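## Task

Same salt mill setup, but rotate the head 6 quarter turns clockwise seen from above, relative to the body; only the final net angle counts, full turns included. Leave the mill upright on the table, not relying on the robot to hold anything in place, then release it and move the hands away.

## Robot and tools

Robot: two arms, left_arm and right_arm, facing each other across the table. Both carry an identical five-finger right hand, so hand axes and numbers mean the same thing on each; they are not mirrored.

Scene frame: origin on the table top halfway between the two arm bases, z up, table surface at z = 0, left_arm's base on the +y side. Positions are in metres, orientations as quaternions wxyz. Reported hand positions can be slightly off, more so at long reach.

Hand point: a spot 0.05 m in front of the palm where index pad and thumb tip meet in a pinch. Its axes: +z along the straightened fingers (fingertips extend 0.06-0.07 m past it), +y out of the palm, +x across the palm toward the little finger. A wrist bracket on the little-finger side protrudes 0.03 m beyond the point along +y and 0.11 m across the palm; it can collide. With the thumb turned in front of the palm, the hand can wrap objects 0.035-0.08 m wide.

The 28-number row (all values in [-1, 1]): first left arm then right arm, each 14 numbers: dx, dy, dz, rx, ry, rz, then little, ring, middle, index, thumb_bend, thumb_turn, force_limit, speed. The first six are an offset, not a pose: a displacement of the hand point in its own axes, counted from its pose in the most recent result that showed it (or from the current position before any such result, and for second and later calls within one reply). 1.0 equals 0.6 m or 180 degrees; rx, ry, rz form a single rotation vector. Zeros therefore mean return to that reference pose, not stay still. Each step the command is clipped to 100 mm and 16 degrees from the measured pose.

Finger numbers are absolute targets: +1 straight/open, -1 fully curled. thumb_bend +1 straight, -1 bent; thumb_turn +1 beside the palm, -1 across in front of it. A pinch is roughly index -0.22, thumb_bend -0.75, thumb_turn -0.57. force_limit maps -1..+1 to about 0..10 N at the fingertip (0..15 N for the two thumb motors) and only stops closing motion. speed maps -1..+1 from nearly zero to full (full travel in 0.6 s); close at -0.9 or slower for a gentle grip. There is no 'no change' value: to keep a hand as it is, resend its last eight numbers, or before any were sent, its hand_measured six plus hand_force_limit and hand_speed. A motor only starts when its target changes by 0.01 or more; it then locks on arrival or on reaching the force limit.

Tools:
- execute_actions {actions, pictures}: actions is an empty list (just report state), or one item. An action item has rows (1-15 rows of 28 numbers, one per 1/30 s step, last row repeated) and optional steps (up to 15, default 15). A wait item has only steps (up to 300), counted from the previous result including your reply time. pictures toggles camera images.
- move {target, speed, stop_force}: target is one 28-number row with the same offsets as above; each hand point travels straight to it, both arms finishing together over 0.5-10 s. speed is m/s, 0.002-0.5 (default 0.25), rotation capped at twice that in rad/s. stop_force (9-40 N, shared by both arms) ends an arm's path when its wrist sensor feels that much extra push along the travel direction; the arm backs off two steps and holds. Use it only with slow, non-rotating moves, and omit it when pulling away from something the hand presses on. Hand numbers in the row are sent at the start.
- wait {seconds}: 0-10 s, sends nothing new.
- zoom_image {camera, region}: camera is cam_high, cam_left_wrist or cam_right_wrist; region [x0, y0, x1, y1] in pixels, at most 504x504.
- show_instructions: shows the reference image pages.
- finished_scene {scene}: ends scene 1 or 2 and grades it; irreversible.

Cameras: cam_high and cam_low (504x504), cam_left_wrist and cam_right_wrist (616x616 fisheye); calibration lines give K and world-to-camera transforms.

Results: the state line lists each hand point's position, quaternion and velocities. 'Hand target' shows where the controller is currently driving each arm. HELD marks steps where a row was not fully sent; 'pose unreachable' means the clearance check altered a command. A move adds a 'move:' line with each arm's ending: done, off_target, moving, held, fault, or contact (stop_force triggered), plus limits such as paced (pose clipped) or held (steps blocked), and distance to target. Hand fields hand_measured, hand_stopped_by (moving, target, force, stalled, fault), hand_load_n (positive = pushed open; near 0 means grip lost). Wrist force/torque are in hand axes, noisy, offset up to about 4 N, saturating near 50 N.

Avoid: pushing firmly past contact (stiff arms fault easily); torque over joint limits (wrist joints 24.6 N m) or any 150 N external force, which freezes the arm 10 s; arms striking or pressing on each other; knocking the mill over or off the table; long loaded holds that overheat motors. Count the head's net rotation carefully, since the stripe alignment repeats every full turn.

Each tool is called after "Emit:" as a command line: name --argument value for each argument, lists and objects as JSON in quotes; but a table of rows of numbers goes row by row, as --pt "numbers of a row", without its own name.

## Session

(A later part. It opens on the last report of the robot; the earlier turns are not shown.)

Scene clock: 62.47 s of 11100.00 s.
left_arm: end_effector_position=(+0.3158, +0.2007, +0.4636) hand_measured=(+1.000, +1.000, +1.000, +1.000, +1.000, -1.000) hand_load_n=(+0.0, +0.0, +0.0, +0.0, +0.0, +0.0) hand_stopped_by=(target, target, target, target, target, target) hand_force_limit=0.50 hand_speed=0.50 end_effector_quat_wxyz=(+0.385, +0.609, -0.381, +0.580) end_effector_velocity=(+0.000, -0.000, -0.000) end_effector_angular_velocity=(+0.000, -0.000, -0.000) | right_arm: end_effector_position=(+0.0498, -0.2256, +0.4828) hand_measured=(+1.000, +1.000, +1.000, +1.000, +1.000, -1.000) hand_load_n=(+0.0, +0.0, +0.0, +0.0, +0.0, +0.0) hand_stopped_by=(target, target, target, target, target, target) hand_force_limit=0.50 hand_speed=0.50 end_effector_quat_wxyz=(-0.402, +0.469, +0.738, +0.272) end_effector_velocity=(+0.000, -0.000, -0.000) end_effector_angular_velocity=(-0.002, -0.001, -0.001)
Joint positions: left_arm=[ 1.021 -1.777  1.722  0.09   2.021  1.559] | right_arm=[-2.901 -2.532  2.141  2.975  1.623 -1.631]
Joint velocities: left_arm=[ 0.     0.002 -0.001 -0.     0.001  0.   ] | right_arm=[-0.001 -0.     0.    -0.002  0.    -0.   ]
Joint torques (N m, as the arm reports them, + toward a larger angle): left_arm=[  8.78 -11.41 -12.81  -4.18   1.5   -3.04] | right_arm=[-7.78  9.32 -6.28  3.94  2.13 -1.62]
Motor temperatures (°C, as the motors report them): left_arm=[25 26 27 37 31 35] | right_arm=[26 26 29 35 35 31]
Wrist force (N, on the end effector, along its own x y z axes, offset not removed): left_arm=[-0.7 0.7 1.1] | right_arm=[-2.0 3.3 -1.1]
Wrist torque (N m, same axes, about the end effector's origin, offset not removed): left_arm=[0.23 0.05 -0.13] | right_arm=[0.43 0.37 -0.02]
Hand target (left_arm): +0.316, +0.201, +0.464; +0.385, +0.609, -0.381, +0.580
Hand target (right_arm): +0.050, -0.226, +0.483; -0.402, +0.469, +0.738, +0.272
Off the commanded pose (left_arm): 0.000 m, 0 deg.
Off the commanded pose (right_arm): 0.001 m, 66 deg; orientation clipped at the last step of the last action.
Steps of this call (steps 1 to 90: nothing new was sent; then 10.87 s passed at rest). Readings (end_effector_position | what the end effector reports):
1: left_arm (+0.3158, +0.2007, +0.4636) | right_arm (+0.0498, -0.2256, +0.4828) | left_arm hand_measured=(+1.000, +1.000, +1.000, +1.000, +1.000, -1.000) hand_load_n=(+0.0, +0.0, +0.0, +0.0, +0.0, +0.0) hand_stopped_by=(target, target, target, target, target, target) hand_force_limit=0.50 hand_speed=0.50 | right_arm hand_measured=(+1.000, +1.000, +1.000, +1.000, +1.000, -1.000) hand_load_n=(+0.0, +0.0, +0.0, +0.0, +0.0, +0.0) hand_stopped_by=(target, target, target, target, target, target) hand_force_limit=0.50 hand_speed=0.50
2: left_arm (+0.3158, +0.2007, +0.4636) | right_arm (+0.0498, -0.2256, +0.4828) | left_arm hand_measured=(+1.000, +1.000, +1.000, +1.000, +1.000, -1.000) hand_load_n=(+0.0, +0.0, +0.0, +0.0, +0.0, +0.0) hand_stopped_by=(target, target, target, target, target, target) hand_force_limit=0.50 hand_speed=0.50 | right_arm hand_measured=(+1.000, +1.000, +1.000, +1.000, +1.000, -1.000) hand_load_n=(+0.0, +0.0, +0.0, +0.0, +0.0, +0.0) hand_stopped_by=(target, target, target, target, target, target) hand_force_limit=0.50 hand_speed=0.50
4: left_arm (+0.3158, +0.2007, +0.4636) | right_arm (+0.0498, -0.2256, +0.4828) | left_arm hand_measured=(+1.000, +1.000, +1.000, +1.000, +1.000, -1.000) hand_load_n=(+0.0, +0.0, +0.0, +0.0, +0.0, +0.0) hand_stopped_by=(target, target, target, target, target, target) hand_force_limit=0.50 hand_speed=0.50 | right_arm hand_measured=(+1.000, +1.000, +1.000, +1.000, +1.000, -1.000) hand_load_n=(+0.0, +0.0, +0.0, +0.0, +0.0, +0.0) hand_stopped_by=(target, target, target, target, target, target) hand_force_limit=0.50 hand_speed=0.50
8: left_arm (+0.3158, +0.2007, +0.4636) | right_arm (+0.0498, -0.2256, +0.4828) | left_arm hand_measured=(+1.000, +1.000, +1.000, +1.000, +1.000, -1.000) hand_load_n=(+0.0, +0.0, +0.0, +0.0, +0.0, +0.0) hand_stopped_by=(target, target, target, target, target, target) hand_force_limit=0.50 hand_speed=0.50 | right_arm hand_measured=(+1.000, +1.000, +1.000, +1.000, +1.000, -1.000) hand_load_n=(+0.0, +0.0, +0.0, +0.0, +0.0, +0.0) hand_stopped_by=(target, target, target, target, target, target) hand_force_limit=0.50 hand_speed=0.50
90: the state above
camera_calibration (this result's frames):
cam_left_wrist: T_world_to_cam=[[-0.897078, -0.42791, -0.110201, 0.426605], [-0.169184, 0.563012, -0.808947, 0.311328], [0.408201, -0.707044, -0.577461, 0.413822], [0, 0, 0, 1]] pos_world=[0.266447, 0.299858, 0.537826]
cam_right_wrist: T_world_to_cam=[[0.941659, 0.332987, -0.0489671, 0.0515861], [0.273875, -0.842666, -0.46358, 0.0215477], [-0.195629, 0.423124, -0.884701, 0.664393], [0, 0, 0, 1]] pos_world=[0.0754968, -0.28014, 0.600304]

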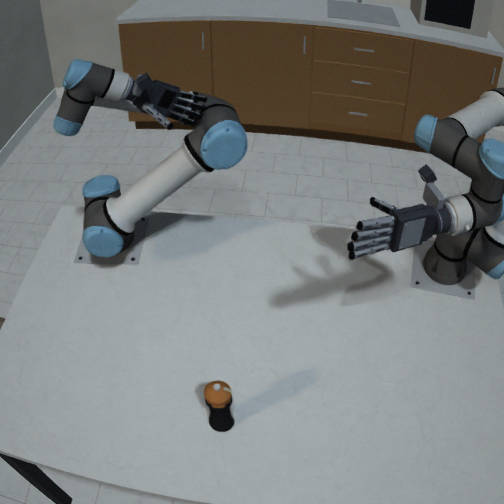

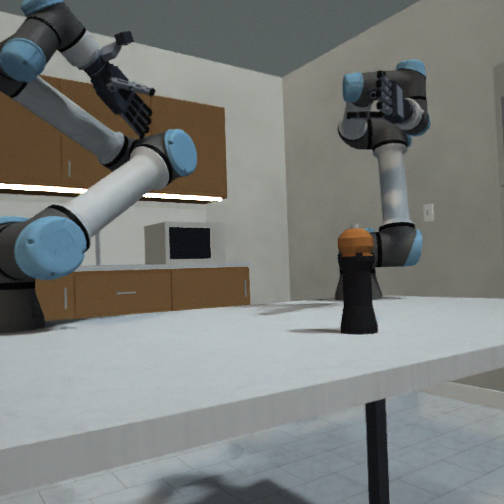

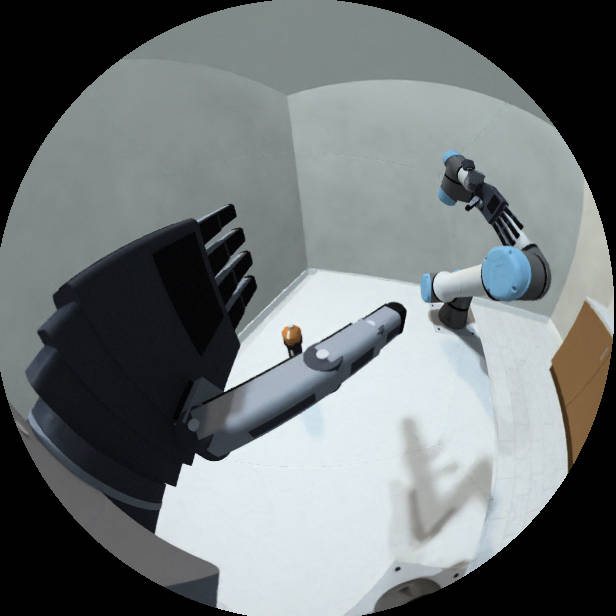

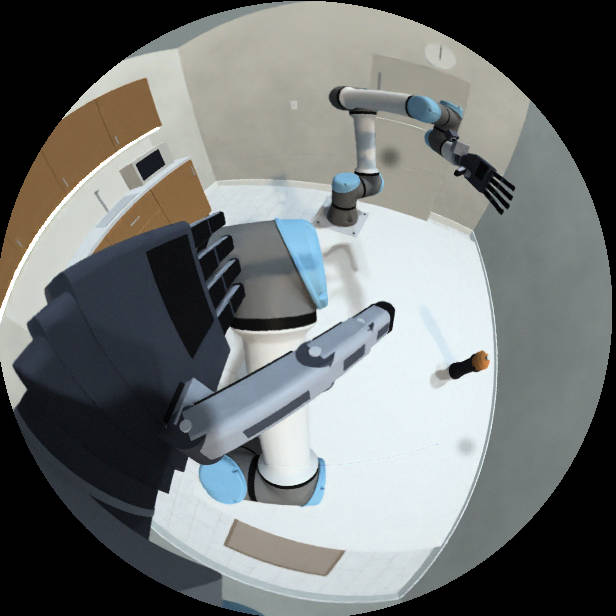

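Emit:
move --target '[-0.6,0,0,0,0,0,1,1,1,1,1,-1,0.5,0.5,-0.31,-0.27,-0.52,0,0,0,1,1,1,1,1,-1,0.5,0.5]'

Emit:
move --target '[0,0,0,0,0,0,1,1,1,1,1,-1,0.5,0.5,-0.16,0.61,-0.23,0,0,0,1,1,1,1,1,-1,0.5,0.5]'

Emit:
move --target '[0,0,0,0,0,0,1,1,1,1,1,-1,0.5,0.5,0.2,0.2,0.4,0,0,0,1,1,1,1,1,-1,0.5,0.5]'

Scene clock: 75.00 s of 11100.00 s.
left_arm: end_effector_position=(+0.3027, +0.2074, +0.1042) hand_measured=(+1.000, +1.000, +1.000, +1.000, +1.000, -1.000) hand_load_n=(+0.0, +0.0, +0.0, +0.0, +0.0, +0.0) hand_stopped_by=(target, target, target, target, target, target) hand_force_limit=0.50 hand_speed=0.50 end_effector_quat_wxyz=(+0.385, +0.609, -0.381, +0.580) end_effector_velocity=(+0.000, -0.000, -0.001) end_effector_angular_velocity=(-0.003, -0.001, -0.000) | right_arm: end_effector_position=(+0.0498, -0.2256, +0.4828) hand_measured=(+1.000, +1.000, +1.000, +1.000, +1.000, -1.000) hand_load_n=(+0.0, +0.0, +0.0, +0.0, +0.0, +0.0) hand_stopped_by=(target, target, target, target, target, target) hand_force_limit=0.50 hand_speed=0.50 end_effector_quat_wxyz=(-0.402, +0.469, +0.738, +0.272) end_effector_velocity=(+0.000, -0.000, -0.000) end_effector_angular_velocity=(-0.002, +0.000, -0.000)
Joint positions: left_arm=[ 1.01  -1.361  2.396 -1.001  2.01   1.559] | right_arm=[-2.901 -2.532  2.141  2.975  1.623 -1.631]
Joint velocities: left_arm=[ 0.     0.005  0.001 -0.009  0.001 -0.001] | right_arm=[-0.     0.    -0.001 -0.002  0.     0.001]
Joint torques (N m, as the arm reports them, + toward a larger angle): left_arm=[-10.09  -7.68  -1.67  -4.07   1.52  -3.16] | right_arm=[-4.3  14.59 -6.42  3.29  1.81 -1.07]
Motor temperatures (°C, as the motors report them): left_arm=[25 26 27 37 31 35] | right_arm=[26 26 29 35 35 31]
Wrist force (N, on the end effector, along its own x y z axes, offset not removed): left_arm=[-1.5 0.5 3.2] | right_arm=[-2.2 2.3 0.5]
Wrist torque (N m, same axes, about the end effector's origin, offset not removed): left_arm=[0.03 0.02 -0.20] | right_arm=[0.17 0.30 -0.10]
Hand target (left_arm): +0.303, +0.207, +0.104; +0.385, +0.609, -0.381, +0.580
Hand target (right_arm): +0.050, -0.226, +0.483; -0.402, +0.469, +0.738, +0.272
Off the commanded pose (left_arm): 0.001 m, 0 deg.
Off the commanded pose (right_arm): 0.398 m, 0 deg; position clipped at the last step of the last action.
After step 90, 7.37 s passed at rest.
move: held (right_arm); limits=paced,held; held on 63 of 65 steps (right_arm), including the last (right_arm)
pose unreachable (right arm): on one or more control steps of this call this arm could not follow its commanded pose, so it was not sent that pose on those steps. On the call's last step it was still not sent that pose. It may still have moved: this result reports where it is.
cause: the commanded pose would bring two parts of the arm too close to each other (joints 3 (elbow) to 6 (wrist 3) lie between them).
camera_calibration (this result's frames):
cam_left_wrist: T_world_to_cam=[[-0.897065, -0.427925, -0.110253, 0.378173], [-0.169235, 0.563162, -0.808831, 0.0145795], [0.408209, -0.706915, -0.577612, 0.21636], [0, 0, 0, 1]] pos_world=[0.253393, 0.306567, 0.17846]
cam_right_wrist: T_world_to_cam=[[0.941658, 0.33299, -0.0489669, 0.0515874], [0.273878, -0.842665, -0.463581, 0.0215482], [-0.195631, 0.423123, -0.884701, 0.664392], [0, 0, 0, 1]] pos_world=[0.0754961, -0.28014, 0.600304]

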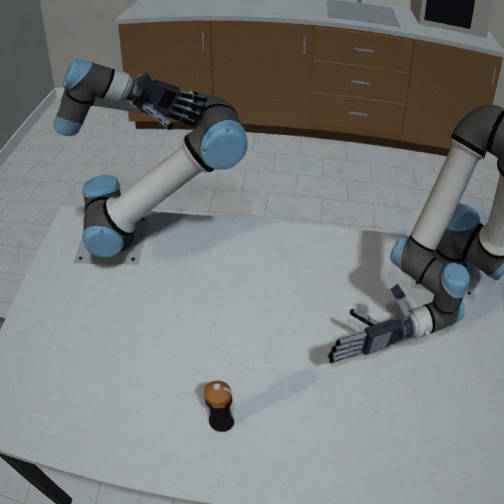

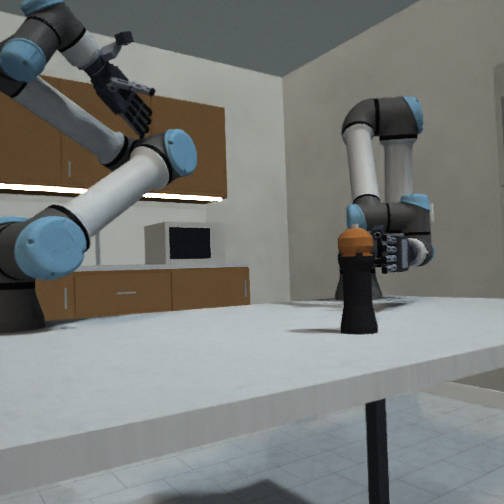

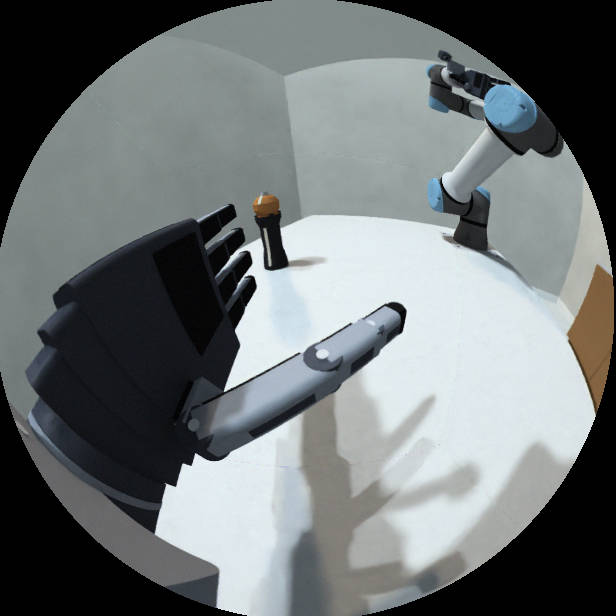

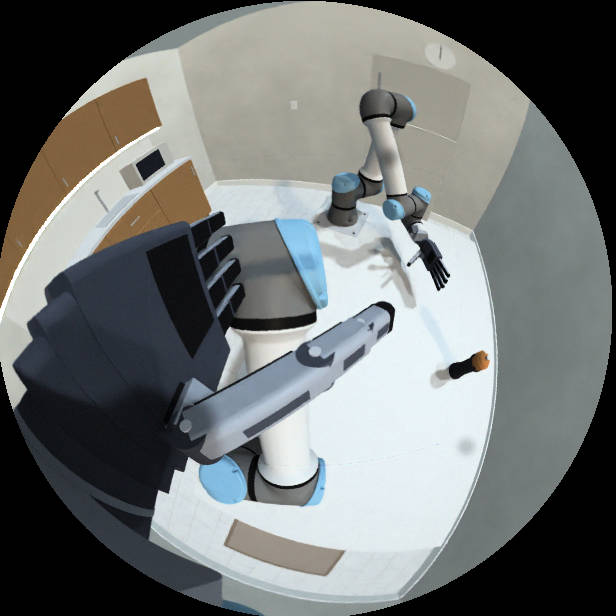

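Scene clock: 81.97 s of 11100.00 s.
left_arm: end_effector_position=(+0.3028, +0.2074, +0.1041) hand_measured=(+1.000, +1.000, +1.000, +1.000, +1.000, -1.000) hand_load_n=(+0.0, +0.0, +0.0, +0.0, +0.0, +0.0) hand_stopped_by=(target, target, target, target, target, target) hand_force_limit=0.50 hand_speed=0.50 end_effector_quat_wxyz=(+0.385, +0.609, -0.381, +0.580) end_effector_velocity=(-0.000, +0.000, +0.000) end_effector_angular_velocity=(-0.001, +0.001, +0.001) | right_arm: end_effector_position=(+0.3219, -0.2471, +0.4902) hand_measured=(+1.000, +1.000, +1.000, +1.000, +1.000, -1.000) hand_load_n=(+0.0, +0.0, +0.0, +0.0, +0.0, +0.0) hand_stopped_by=(target, target, target, target, target, target) hand_force_limit=0.50 hand_speed=0.50 end_effector_quat_wxyz=(+0.117, +0.616, +0.494, +0.603) end_effector_velocity=(+0.003, +0.008, -0.005) end_effector_angular_velocity=(+0.029, -0.082, -0.026)
Joint positions: left_arm=[ 1.01  -1.36   2.397 -1.002  2.01   1.559] | right_arm=[-3.143 -3.1    2.36   3.276  0.448 -1.881]
Joint velocities: left_arm=[-0.    -0.     0.001 -0.001 -0.001 -0.001] | right_arm=[-0.    -0.137  0.055  0.216 -0.069 -0.126]
Joint torques (N m, as the arm reports them, + toward a larger angle): left_arm=[ -8.81 -22.32  -6.18   1.39   1.14  -1.48] | right_arm=[-8.22 21.15 -2.99  4.36 -2.81 -2.2 ]
Motor temperatures (°C, as the motors report them): left_arm=[25 26 27 37 31 35] | right_arm=[26 26 29 35 35 31]
Wrist force (N, on the end effector, along its own x y z axes, offset not removed): left_arm=[-2.6 3.2 1.6] | right_arm=[-1.6 1.7 -1.4]
Wrist torque (N m, same axes, about the end effector's origin, offset not removed): left_arm=[0.62 0.39 -0.24] | right_arm=[0.24 0.28 -0.07]
Hand target (left_arm): +0.303, +0.207, +0.104; +0.385, +0.609, -0.381, +0.580
Hand target (right_arm): +0.322, -0.246, +0.490; +0.118, +0.614, +0.491, +0.606
Off the commanded pose (left_arm): 0.000 m, 0 deg.
Off the commanded pose (right_arm): 0.132 m, 79 deg; position and orientation clipped at the last step of the last action.
joint sent to its limit (right arm) — the command would take joint 1 (shoulder pan) past its lower limit, so that joint was sent only as far as its limit.
move: moving (right_arm; no rest 5 s after the path's end); limits=paced
camera_calibration (this result's frames):
cam_left_wrist: T_world_to_cam=[[-0.897078, -0.42791, -0.110202, 0.378159], [-0.169192, 0.563026, -0.808935, 0.0145384], [0.408197, -0.707032, -0.577477, 0.216285], [0, 0, 0, 1]] pos_world=[0.253411, 0.306552, 0.178334]
cam_right_wrist: T_world_to_cam=[[0.457277, -0.577344, 0.67644, -0.621686], [-0.299882, -0.816177, -0.493888, 0.138492], [0.837238, 0.0229911, -0.546354, 0.136013], [0, 0, 0, 1]] pos_world=[0.211939, -0.24902, 0.563245]

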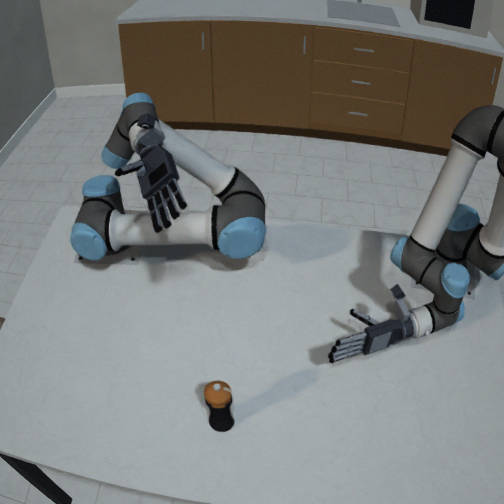

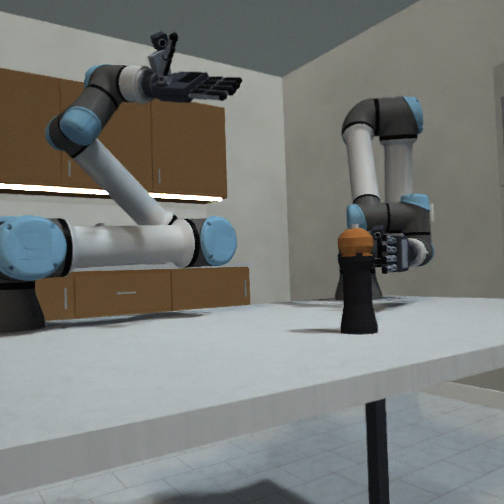

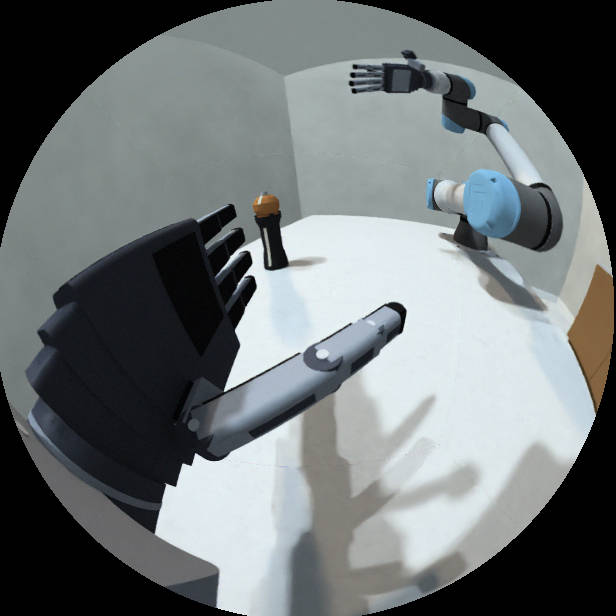

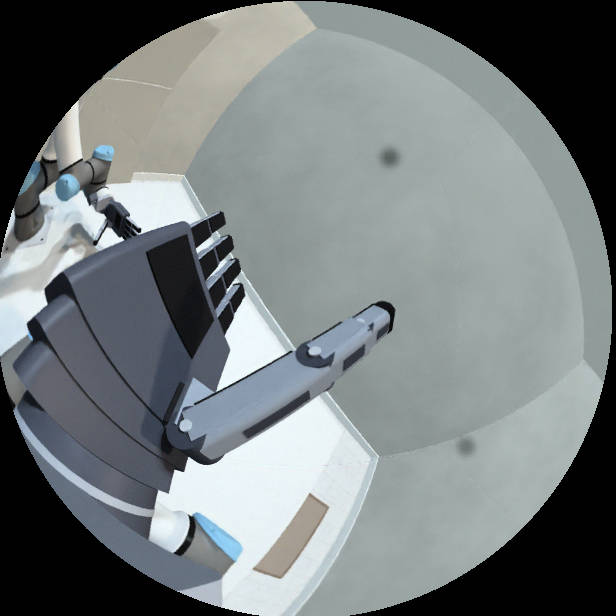

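Scene clock: 84.77 s of 11100.00 s.
left_arm: end_effector_position=(+0.3028, +0.2074, +0.1041) hand_measured=(+1.000, +1.000, +1.000, +1.000, +1.000, -1.000) hand_load_n=(+0.0, +0.0, +0.0, +0.0, +0.0, +0.0) hand_stopped_by=(target, target, target, target, target, target) hand_force_limit=0.50 hand_speed=0.50 end_effector_quat_wxyz=(+0.385, +0.609, -0.381, +0.580) end_effector_velocity=(-0.000, +0.000, -0.001) end_effector_angular_velocity=(+0.001, +0.000, -0.000) | right_arm: end_effector_position=(+0.3127, -0.1370, +0.6005) hand_measured=(+1.000, +1.000, +1.000, +1.000, +1.000, -1.000) hand_load_n=(+0.0, +0.0, +0.0, +0.0, +0.0, +0.0) hand_stopped_by=(target, target, target, target, target, target) hand_force_limit=0.50 hand_speed=0.50 end_effector_quat_wxyz=(+0.138, +0.610, +0.474, +0.620) end_effector_velocity=(-0.000, +0.003, +0.005) end_effector_angular_velocity=(+0.002, +0.000, +0.000)
Joint positions: left_arm=[ 1.01  -1.36   2.397 -1.002  2.01   1.559] | right_arm=[-3.143 -3.098  1.958  3.738  0.385 -1.941]
Joint velocities: left_arm=[-0.     0.001  0.     0.001 -0.     0.001] | right_arm=[-0.     0.007 -0.016  0.012  0.001 -0.001]
Joint torques (N m, as the arm reports them, + toward a larger angle): left_arm=[ -8.94 -22.9   -6.94   1.2    1.    -1.2 ] | right_arm=[ -7.56  53.84 -16.72   3.31   1.38  -1.46]
Motor temperatures (°C, as the motors report them): left_arm=[25 26 27 37 31 35] | right_arm=[26 26 29 35 35 31]
Wrist force (N, on the end effector, along its own x y z axes, offset not removed): left_arm=[-2.3 -0.3 4.5] | right_arm=[-2.0 2.5 -1.6]
Wrist torque (N m, same axes, about the end effector's origin, offset not removed): left_arm=[-0.25 0.20 -0.29] | right_arm=[0.29 0.40 -0.16]
Hand target (left_arm): +0.303, +0.207, +0.104; +0.385, +0.609, -0.381, +0.580
Hand target (right_arm): +0.313, -0.137, +0.601; +0.138, +0.610, +0.474, +0.620
Off the commanded pose (left_arm): 0.000 m, 0 deg.
Off the commanded pose (right_arm): 0.246 m, 3 deg; position clipped at the last step of the last action.
joint sent to its limit (right arm) — the command would take joint 1 (shoulder pan) past its lower limit, so that joint was sent only as far as its limit.
move: off_target (right_arm); limits=paced
camera_calibration (this result's frames):
cam_left_wrist: T_world_to_cam=[[-0.897078, -0.42791, -0.110202, 0.378159], [-0.169192, 0.563027, -0.808935, 0.0145382], [0.408197, -0.707032, -0.577478, 0.216285], [0, 0, 0, 1]] pos_world=[0.253411, 0.306552, 0.178334]
cam_right_wrist: T_world_to_cam=[[0.397345, -0.603734, 0.691102, -0.622207], [-0.304745, -0.797178, -0.521188, 0.300576], [0.865591, -0.00351823, -0.50074, 0.161531], [0, 0, 0, 1]] pos_world=[0.19901, -0.135466, 0.667551]

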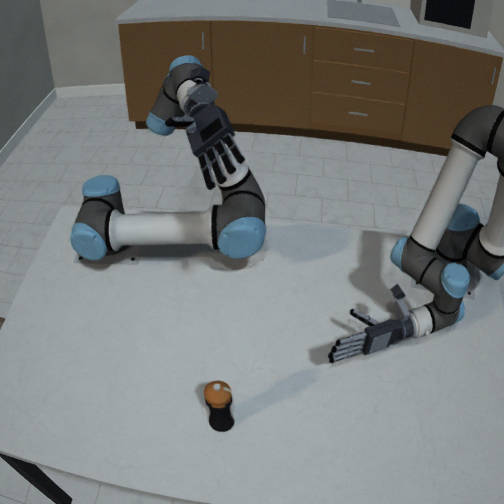

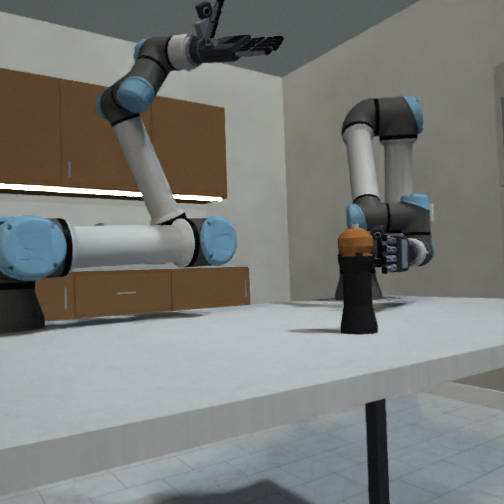

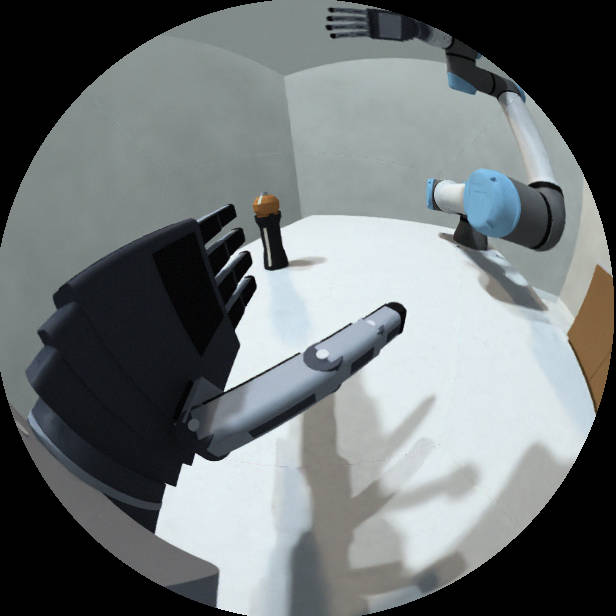

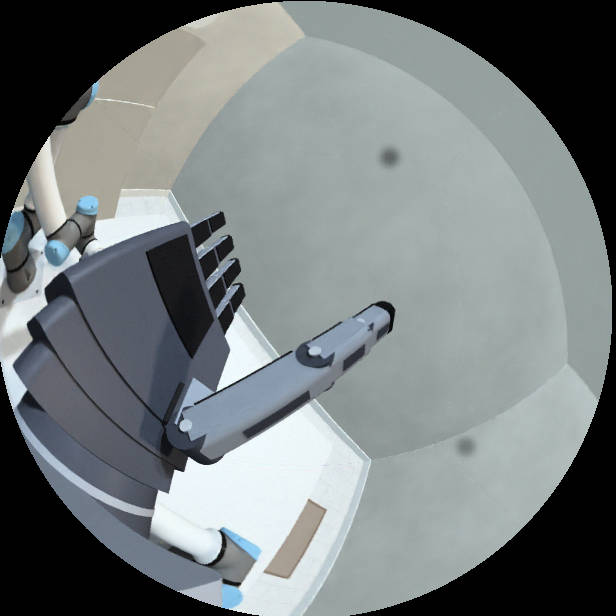

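Emit:
move --target '[0,0,0,0,0,0,1,1,1,1,1,-1,0.5,0.5,-0.75,0.51,-0.42,0,0,0,1,1,1,1,1,-1,0.5,0.5]'

Scene clock: 95.30 s of 11100.00 s.
left_arm: end_effector_position=(+0.3028, +0.2074, +0.1041) hand_measured=(+1.000, +1.000, +1.000, +1.000, +1.000, -1.000) hand_load_n=(+0.0, +0.0, +0.0, +0.0, +0.0, +0.0) hand_stopped_by=(target, target, target, target, target, target) hand_force_limit=0.50 hand_speed=0.50 end_effector_quat_wxyz=(+0.385, +0.609, -0.381, +0.580) end_effector_velocity=(+0.000, -0.000, +0.001) end_effector_angular_velocity=(-0.001, -0.001, +0.000) | right_arm: end_effector_position=(+0.3139, -0.7367, +0.5993) hand_measured=(+1.000, +1.000, +1.000, +1.000, +1.000, -1.000) hand_load_n=(+0.0, +0.0, +0.0, +0.0, +0.0, +0.0) hand_stopped_by=(target, target, target, target, target, target) hand_force_limit=0.50 hand_speed=0.50 end_effector_quat_wxyz=(-0.086, +0.596, +0.628, +0.494) end_effector_velocity=(-0.002, -0.001, +0.001) end_effector_angular_velocity=(-0.006, +0.014, +0.006)
Joint positions: left_arm=[ 1.01  -1.36   2.397 -1.002  2.01   1.559] | right_arm=[-3.143 -1.429  1.299  2.63   0.982 -1.817]
Joint velocities: left_arm=[ 0.001 -0.001 -0.001  0.001  0.001 -0.   ] | right_arm=[-0.     0.006 -0.02   0.003  0.014  0.01 ]
Joint torques (N m, as the arm reports them, + toward a larger angle): left_arm=[ -9.3  -24.03  -6.76   1.25   1.02  -1.33] | right_arm=[ -7.04 -12.98 -26.93   3.75   1.63   1.75]
Motor temperatures (°C, as the motors report them): left_arm=[25 26 27 37 31 35] | right_arm=[26 26 29 35 35 31]
Wrist force (N, on the end effector, along its own x y z axes, offset not removed): left_arm=[-1.8 -1.4 2.2] | right_arm=[-1.3 3.1 -0.6]
Wrist torque (N m, same axes, about the end effector's origin, offset not removed): left_arm=[-0.21 0.31 -0.27] | right_arm=[0.37 0.16 -0.01]
Hand target (left_arm): +0.303, +0.207, +0.104; +0.385, +0.609, -0.381, +0.580
Hand target (right_arm): +0.314, -0.737, +0.599; -0.086, +0.596, +0.628, +0.493
Off the commanded pose (left_arm): 0.000 m, 0 deg.
Off the commanded pose (right_arm): 0.002 m, 34 deg; orientation clipped at the last step of the last action.
joint sent to its limit (right arm) — the command would take joint 1 (shoulder pan) past its lower limit, so that joint was sent only as far as its limit.
After step 90, 1.77 s passed at rest.
move: off_target (right_arm); limits=paced
camera_calibration (this result's frames):
cam_left_wrist: T_world_to_cam=[[-0.897078, -0.427909, -0.110202, 0.378159], [-0.169192, 0.563026, -0.808935, 0.0145383], [0.408197, -0.707032, -0.577477, 0.216285], [0, 0, 0, 1]] pos_world=[0.253411, 0.306552, 0.178334]
cam_right_wrist: T_world_to_cam=[[0.840143, -0.292349, 0.456827, -0.753161], [-0.0975496, -0.910004, -0.40296, -0.396795], [0.53352, 0.293981, -0.793052, 0.656385], [0, 0, 0, 1]] pos_world=[0.243861, -0.774236, 0.70472]

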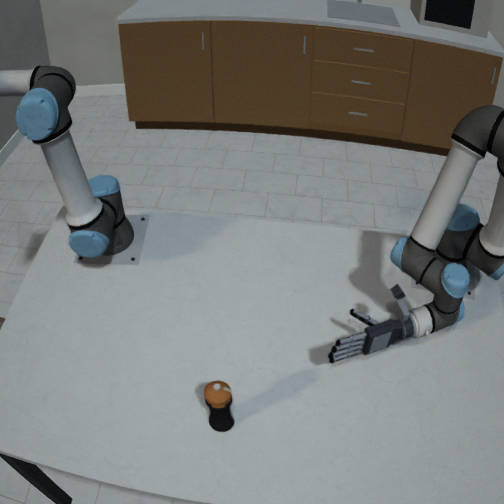

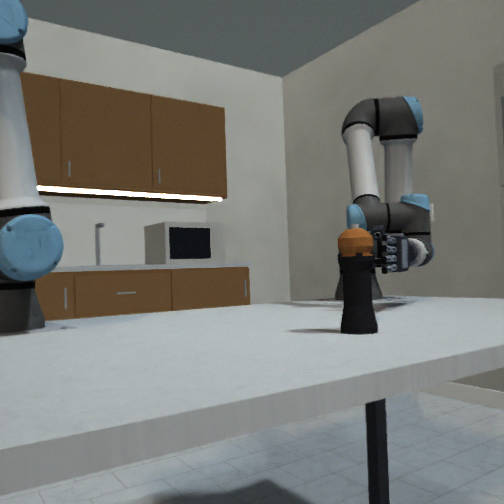

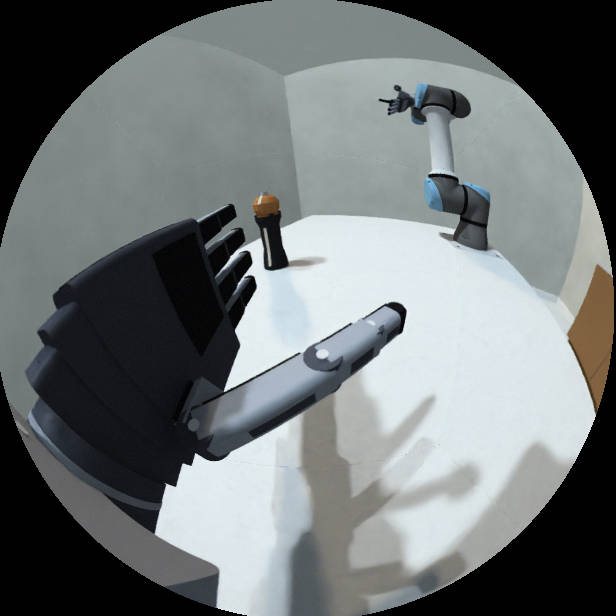

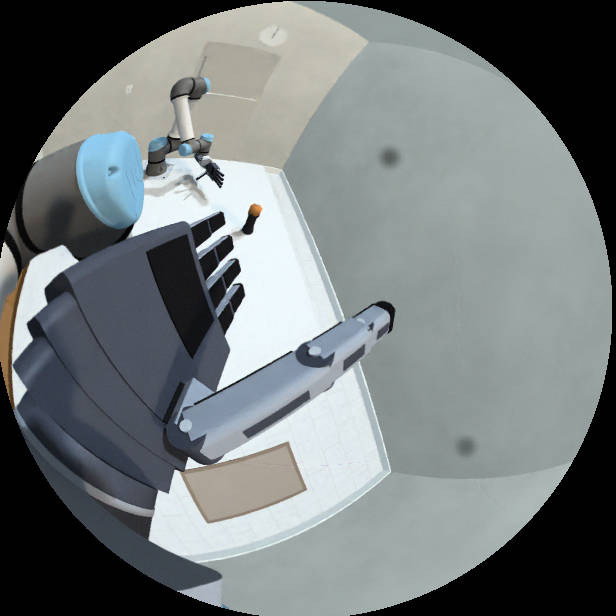

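Emit:
move --target '[0,0,0,0,0,0,1,1,1,1,1,-1,0.5,0.5,0,0,0.8,0,0.175,0.18,1,1,1,1,1,-1,0.5,0.5]'

Scene clock: 102.20 s of 11100.00 s.
left_arm: end_effector_position=(+0.3028, +0.2074, +0.1041) hand_measured=(+1.000, +1.000, +1.000, +1.000, +1.000, -1.000) hand_load_n=(+0.0, +0.0, +0.0, +0.0, +0.0, +0.0) hand_stopped_by=(target, target, target, target, target, target) hand_force_limit=0.50 hand_speed=0.50 end_effector_quat_wxyz=(+0.385, +0.609, -0.381, +0.580) end_effector_velocity=(-0.000, +0.000, -0.000) end_effector_angular_velocity=(+0.001, +0.001, -0.001) | right_arm: end_effector_position=(+0.5451, -0.3903, +0.3607) hand_measured=(+1.000, +1.000, +1.000, +1.000, +1.000, -1.000) hand_load_n=(+0.0, +0.0, +0.0, +0.0, +0.0, +0.0) hand_stopped_by=(target, target, target, target, target, target) hand_force_limit=0.50 hand_speed=0.50 end_effector_quat_wxyz=(-0.383, +0.592, +0.393, +0.591) end_effector_velocity=(+0.001, +0.001, +0.001) end_effector_angular_velocity=(+0.013, -0.007, +0.003)
Joint positions: left_arm=[ 1.01  -1.36   2.397 -1.002  2.01   1.559] | right_arm=[-2.18  -1.232  1.991  2.289  0.091 -1.489]
Joint velocities: left_arm=[-0.     0.     0.     0.001  0.    -0.   ] | right_arm=[ 0.002 -0.019  0.043  0.134 -0.001 -0.158]
Joint torques (N m, as the arm reports them, + toward a larger angle): left_arm=[ -9.33 -23.63  -5.81   1.44   1.07  -1.22] | right_arm=[  6.64 -44.56  -3.73   2.21  -1.97  -2.29]
Motor temperatures (°C, as the motors report them): left_arm=[25 26 27 37 31 35] | right_arm=[26 26 29 35 35 31]
Wrist force (N, on the end effector, along its own x y z axes, offset not removed): left_arm=[0.5 2.1 4.5] | right_arm=[-1.5 3.6 -1.8]
Wrist torque (N m, same axes, about the end effector's origin, offset not removed): left_arm=[0.27 -0.17 -0.06] | right_arm=[0.48 0.23 -0.07]
Hand target (left_arm): +0.303, +0.207, +0.104; +0.385, +0.609, -0.381, +0.580
Hand target (right_arm): +0.545, -0.390, +0.361; -0.383, +0.591, +0.393, +0.591
Off the commanded pose (left_arm): 0.000 m, 0 deg.
Off the commanded pose (right_arm): 0.001 m, 0 deg.
After step 90, 1.40 s passed at rest.
move: done
camera_calibration (this result's frames):
cam_left_wrist: T_world_to_cam=[[-0.897078, -0.427909, -0.110202, 0.378158], [-0.169192, 0.563027, -0.808935, 0.0145382], [0.408197, -0.707032, -0.577478, 0.216285], [0, 0, 0, 1]] pos_world=[0.253411, 0.306552, 0.178334]
cam_right_wrist: T_world_to_cam=[[0.89827, -0.429026, -0.0951221, -0.623067], [-0.295175, -0.428705, -0.853864, 0.30305], [0.325551, 0.795078, -0.51173, 0.449478], [0, 0, 0, 1]] pos_world=[0.502807, -0.494763, 0.429508]

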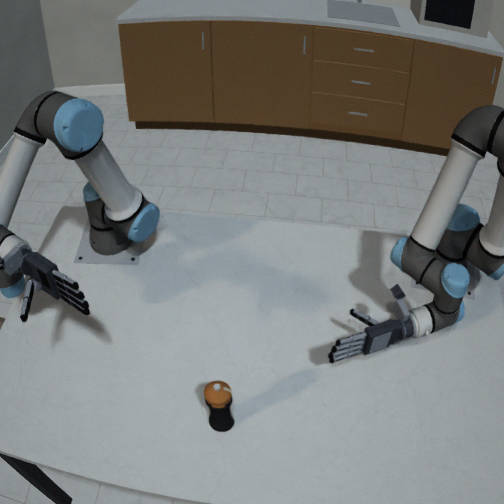

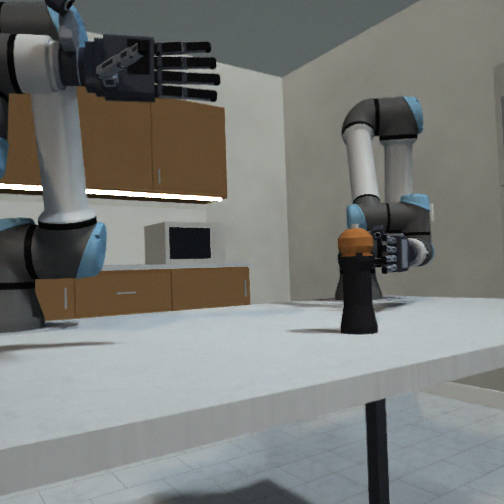

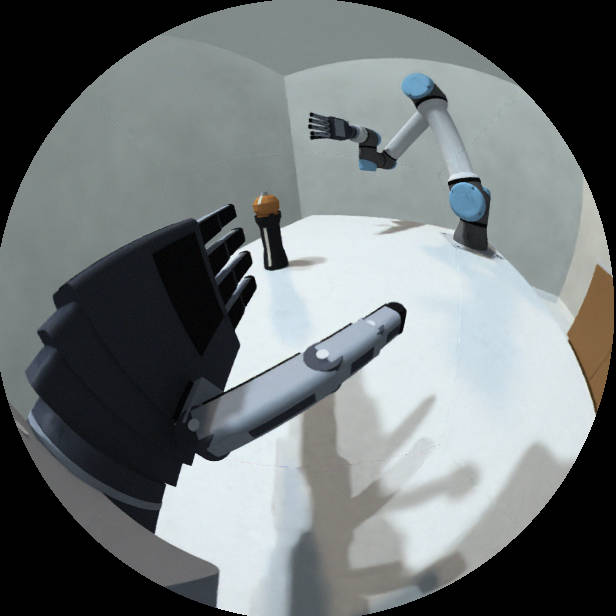

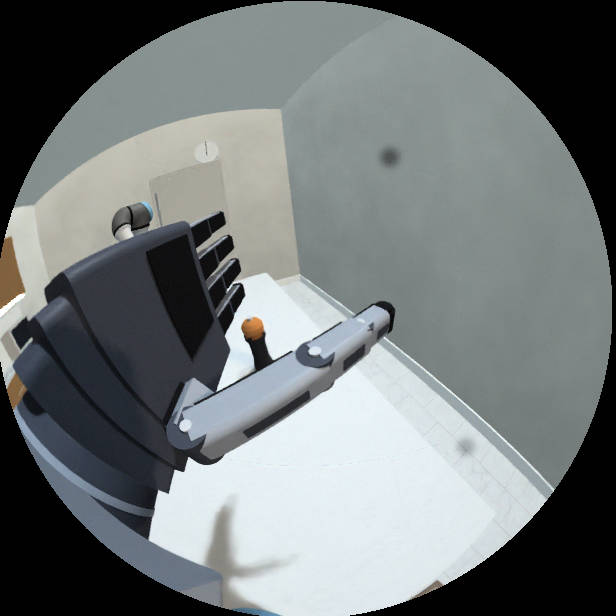

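Emit:
move --target '[-0.115,-0.115,0.4,0,0,0,1,1,1,1,1,-1,0.5,0.5,-0.367,-0.125,0.387,0.217,0,0,1,1,1,1,1,-1,0.5,0.5]'

Emit:
move --target '[0,0,0.215,0,0,0,1,1,1,1,1,-1,0.5,0.5,0,0,0,0,0,0,1,1,1,1,1,-1,0.5,0.5]' --speed 0.1

Scene clock: 109.57 s of 11100.00 s.
left_arm: end_effector_position=(+0.4625, +0.0191, +0.0260) hand_measured=(+1.000, +1.000, +1.000, +1.000, +1.000, -1.000) hand_load_n=(+0.0, +0.0, +0.0, +0.0, +0.0, +0.0) hand_stopped_by=(target, target, target, target, target, target) hand_force_limit=0.50 hand_speed=0.50 end_effector_quat_wxyz=(+0.385, +0.609, -0.381, +0.580) end_effector_velocity=(+0.000, -0.001, -0.000) end_effector_angular_velocity=(+0.001, -0.000, -0.001) | right_arm: end_effector_position=(+0.5706, -0.1503, +0.1377) hand_measured=(+1.000, +1.000, +1.000, +1.000, +1.000, -1.000) hand_load_n=(+0.0, +0.0, +0.0, +0.0, +0.0, +0.0) hand_stopped_by=(target, target, target, target, target, target) hand_force_limit=0.50 hand_speed=0.50 end_effector_quat_wxyz=(-0.558, +0.430, +0.568, +0.426) end_effector_velocity=(+0.001, +0.001, -0.001) end_effector_angular_velocity=(-0.001, +0.001, +0.003)
Joint positions: left_arm=[ 0.934 -0.828  1.753 -0.891  1.934  1.556] | right_arm=[-1.725 -0.523  1.403  2.216  0.317 -1.532]
Joint velocities: left_arm=[-0.     0.002 -0.004  0.002  0.001  0.001] | right_arm=[ 0.001  0.004 -0.01   0.003  0.002  0.003]
Joint torques (N m, as the arm reports them, + toward a larger angle): left_arm=[ -9.88 -29.41 -24.81   1.71   1.39   2.52] | right_arm=[  7.8  -41.75 -21.87   2.04   2.09   1.71]
Motor temperatures (°C, as the motors report them): left_arm=[25 26 27 37 31 35] | right_arm=[26 26 29 35 35 31]
Wrist force (N, on the end effector, along its own x y z axes, offset not removed): left_arm=[-3.5 2.5 3.7] | right_arm=[-1.6 3.1 -0.6]
Wrist torque (N m, same axes, about the end effector's origin, offset not removed): left_arm=[0.42 0.36 -0.33] | right_arm=[0.31 0.28 -0.06]
Hand target (left_arm): +0.463, +0.019, +0.026; +0.385, +0.609, -0.381, +0.580
Hand target (right_arm): +0.571, -0.150, +0.138; +0.558, -0.430, -0.568, -0.426
Off the commanded pose (left_arm): 0.000 m, 0 deg.
Off the commanded pose (right_arm): 0.000 m, 0 deg.
After step 90, 2.43 s passed at rest.
move: done
camera_calibration (this result's frames):
cam_left_wrist: T_world_to_cam=[[-0.897064, -0.427983, -0.110032, 0.432309], [-0.169352, 0.562944, -0.808959, 0.0845086], [0.408163, -0.707053, -0.577476, -0.0271503], [0, 0, 0, 1]] pos_world=[0.413202, 0.118251, 0.100253]
cam_right_wrist: T_world_to_cam=[[0.967307, 0.231838, -0.102798, -0.503221], [0.0354919, -0.52511, -0.850294, 0.0193678], [-0.251111, 0.818847, -0.516172, 0.469502], [0, 0, 0, 1]] pos_world=[0.603979, -0.257614, 0.207082]

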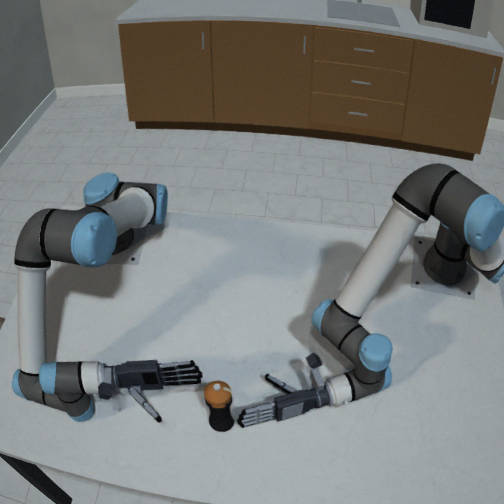

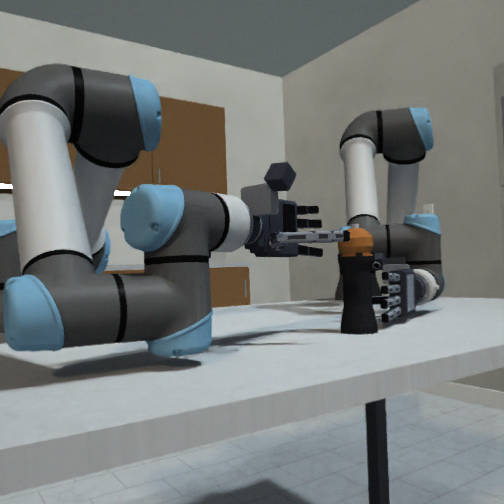

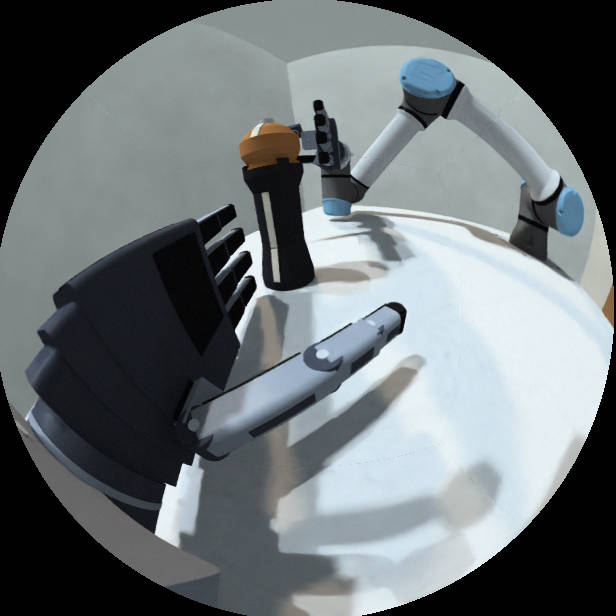

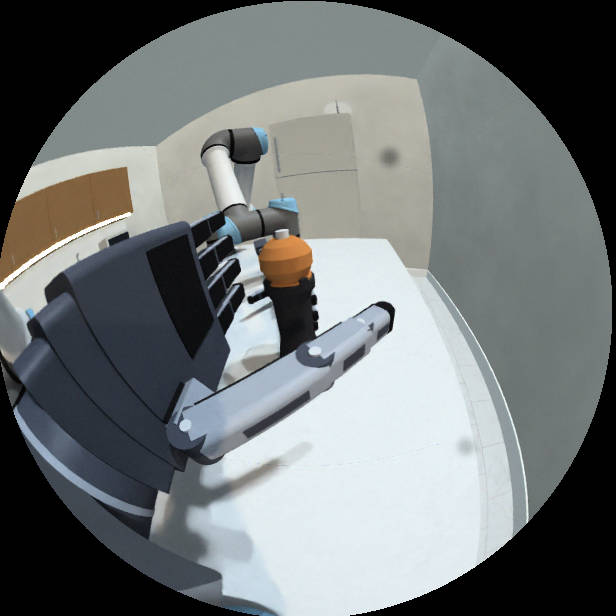

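Scene clock: 111.30 s of 11100.00 s.
left_arm: end_effector_position=(+0.5160, -0.0982, +0.0220) hand_measured=(+1.000, +1.000, +1.000, +1.000, +1.000, -1.000) hand_load_n=(+0.0, +0.0, +0.0, +0.0, +0.0, +0.0) hand_stopped_by=(target, target, target, target, target, target) hand_force_limit=0.50 hand_speed=0.50 end_effector_quat_wxyz=(+0.385, +0.609, -0.381, +0.580) end_effector_velocity=(+0.000, -0.001, -0.001) end_effector_angular_velocity=(+0.001, +0.001, -0.001) | right_arm: end_effector_position=(+0.5706, -0.1503, +0.1377) hand_measured=(+1.000, +1.000, +1.000, +1.000, +1.000, -1.000) hand_load_n=(+0.0, +0.0, +0.0, +0.0, +0.0, +0.0) hand_stopped_by=(target, target, target, target, target, target) hand_force_limit=0.50 hand_speed=0.50 end_effector_quat_wxyz=(-0.558, +0.430, +0.568, +0.426) end_effector_velocity=(-0.000, -0.000, +0.000) end_effector_angular_velocity=(+0.000, -0.001, +0.002)
Joint positions: left_arm=[ 0.862 -0.641  1.359 -0.686  1.862  1.553] | right_arm=[-1.725 -0.523  1.403  2.216  0.317 -1.532]
Joint velocities: left_arm=[-0.     0.004 -0.006  0.004  0.    -0.   ] | right_arm=[-0.    -0.     0.     0.     0.002 -0.001]
Joint torques (N m, as the arm reports them, + toward a larger angle): left_arm=[-12.81 -34.98 -28.37   1.75  -0.83   0.15] | right_arm=[ -7.2  -66.19  -1.85  -0.74  -1.95  -1.63]
Motor temperatures (°C, as the motors report them): left_arm=[25 26 27 37 31 35] | right_arm=[26 26 29 35 35 31]
Wrist force (N, on the end effector, along its own x y z axes, offset not removed): left_arm=[-0.3 -1.0 -2.7] | right_arm=[-1.2 1.9 -0.9]
Wrist torque (N m, same axes, about the end effector's origin, offset not removed): left_arm=[0.53 0.41 -0.05] | right_arm=[0.21 0.27 0.00]
Hand target (left_arm): +0.516, -0.098, +0.022; +0.385, +0.609, -0.381, +0.580
Hand target (right_arm): +0.571, -0.150, +0.138; +0.558, -0.430, -0.568, -0.426
Off the commanded pose (left_arm): 0.000 m, 0 deg.
Off the commanded pose (right_arm): 0.000 m, 0 deg.
move: done
camera_calibration (this result's frames):
cam_left_wrist: T_world_to_cam=[[-0.897051, -0.428044, -0.109899, 0.429666], [-0.169461, 0.562848, -0.809003, 0.156356], [0.408146, -0.707093, -0.57744, -0.134189], [0, 0, 0, 1]] pos_world=[0.466697, 0.00102704, 0.0962263]
cam_right_wrist: T_world_to_cam=[[0.967308, 0.231838, -0.102798, -0.503221], [0.0354924, -0.52511, -0.850294, 0.0193676], [-0.25111, 0.818847, -0.516172, 0.469502], [0, 0, 0, 1]] pos_world=[0.603979, -0.257614, 0.207082]

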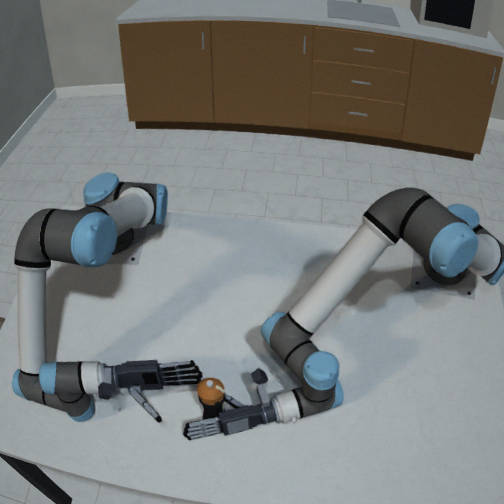

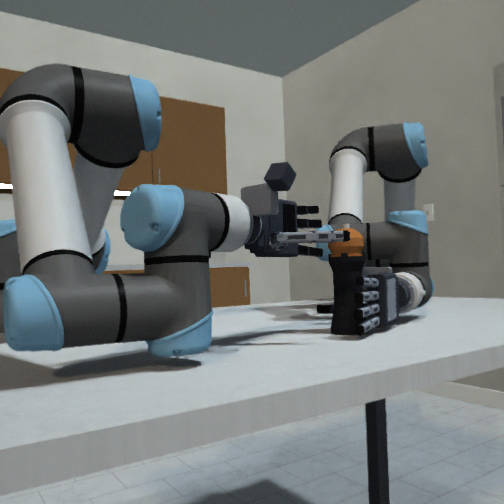

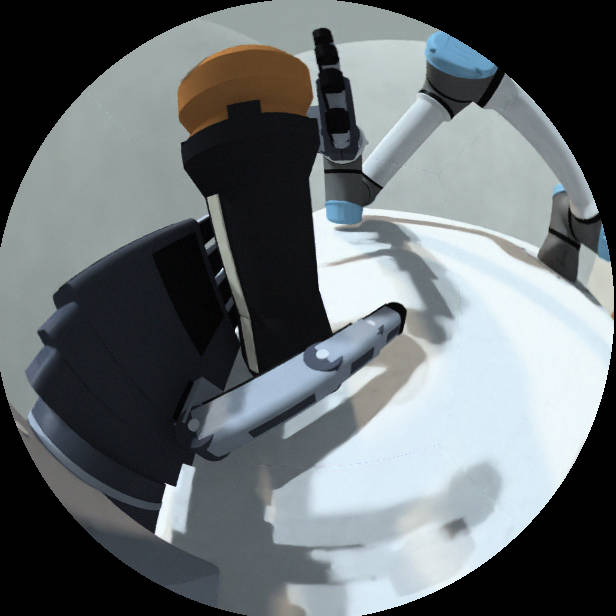

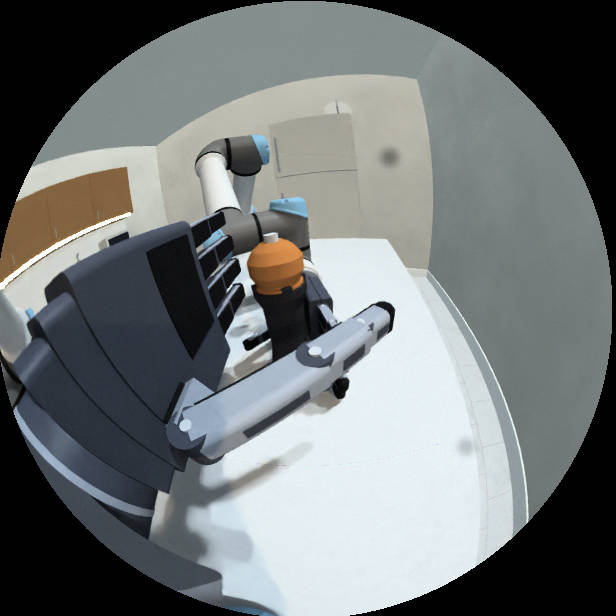

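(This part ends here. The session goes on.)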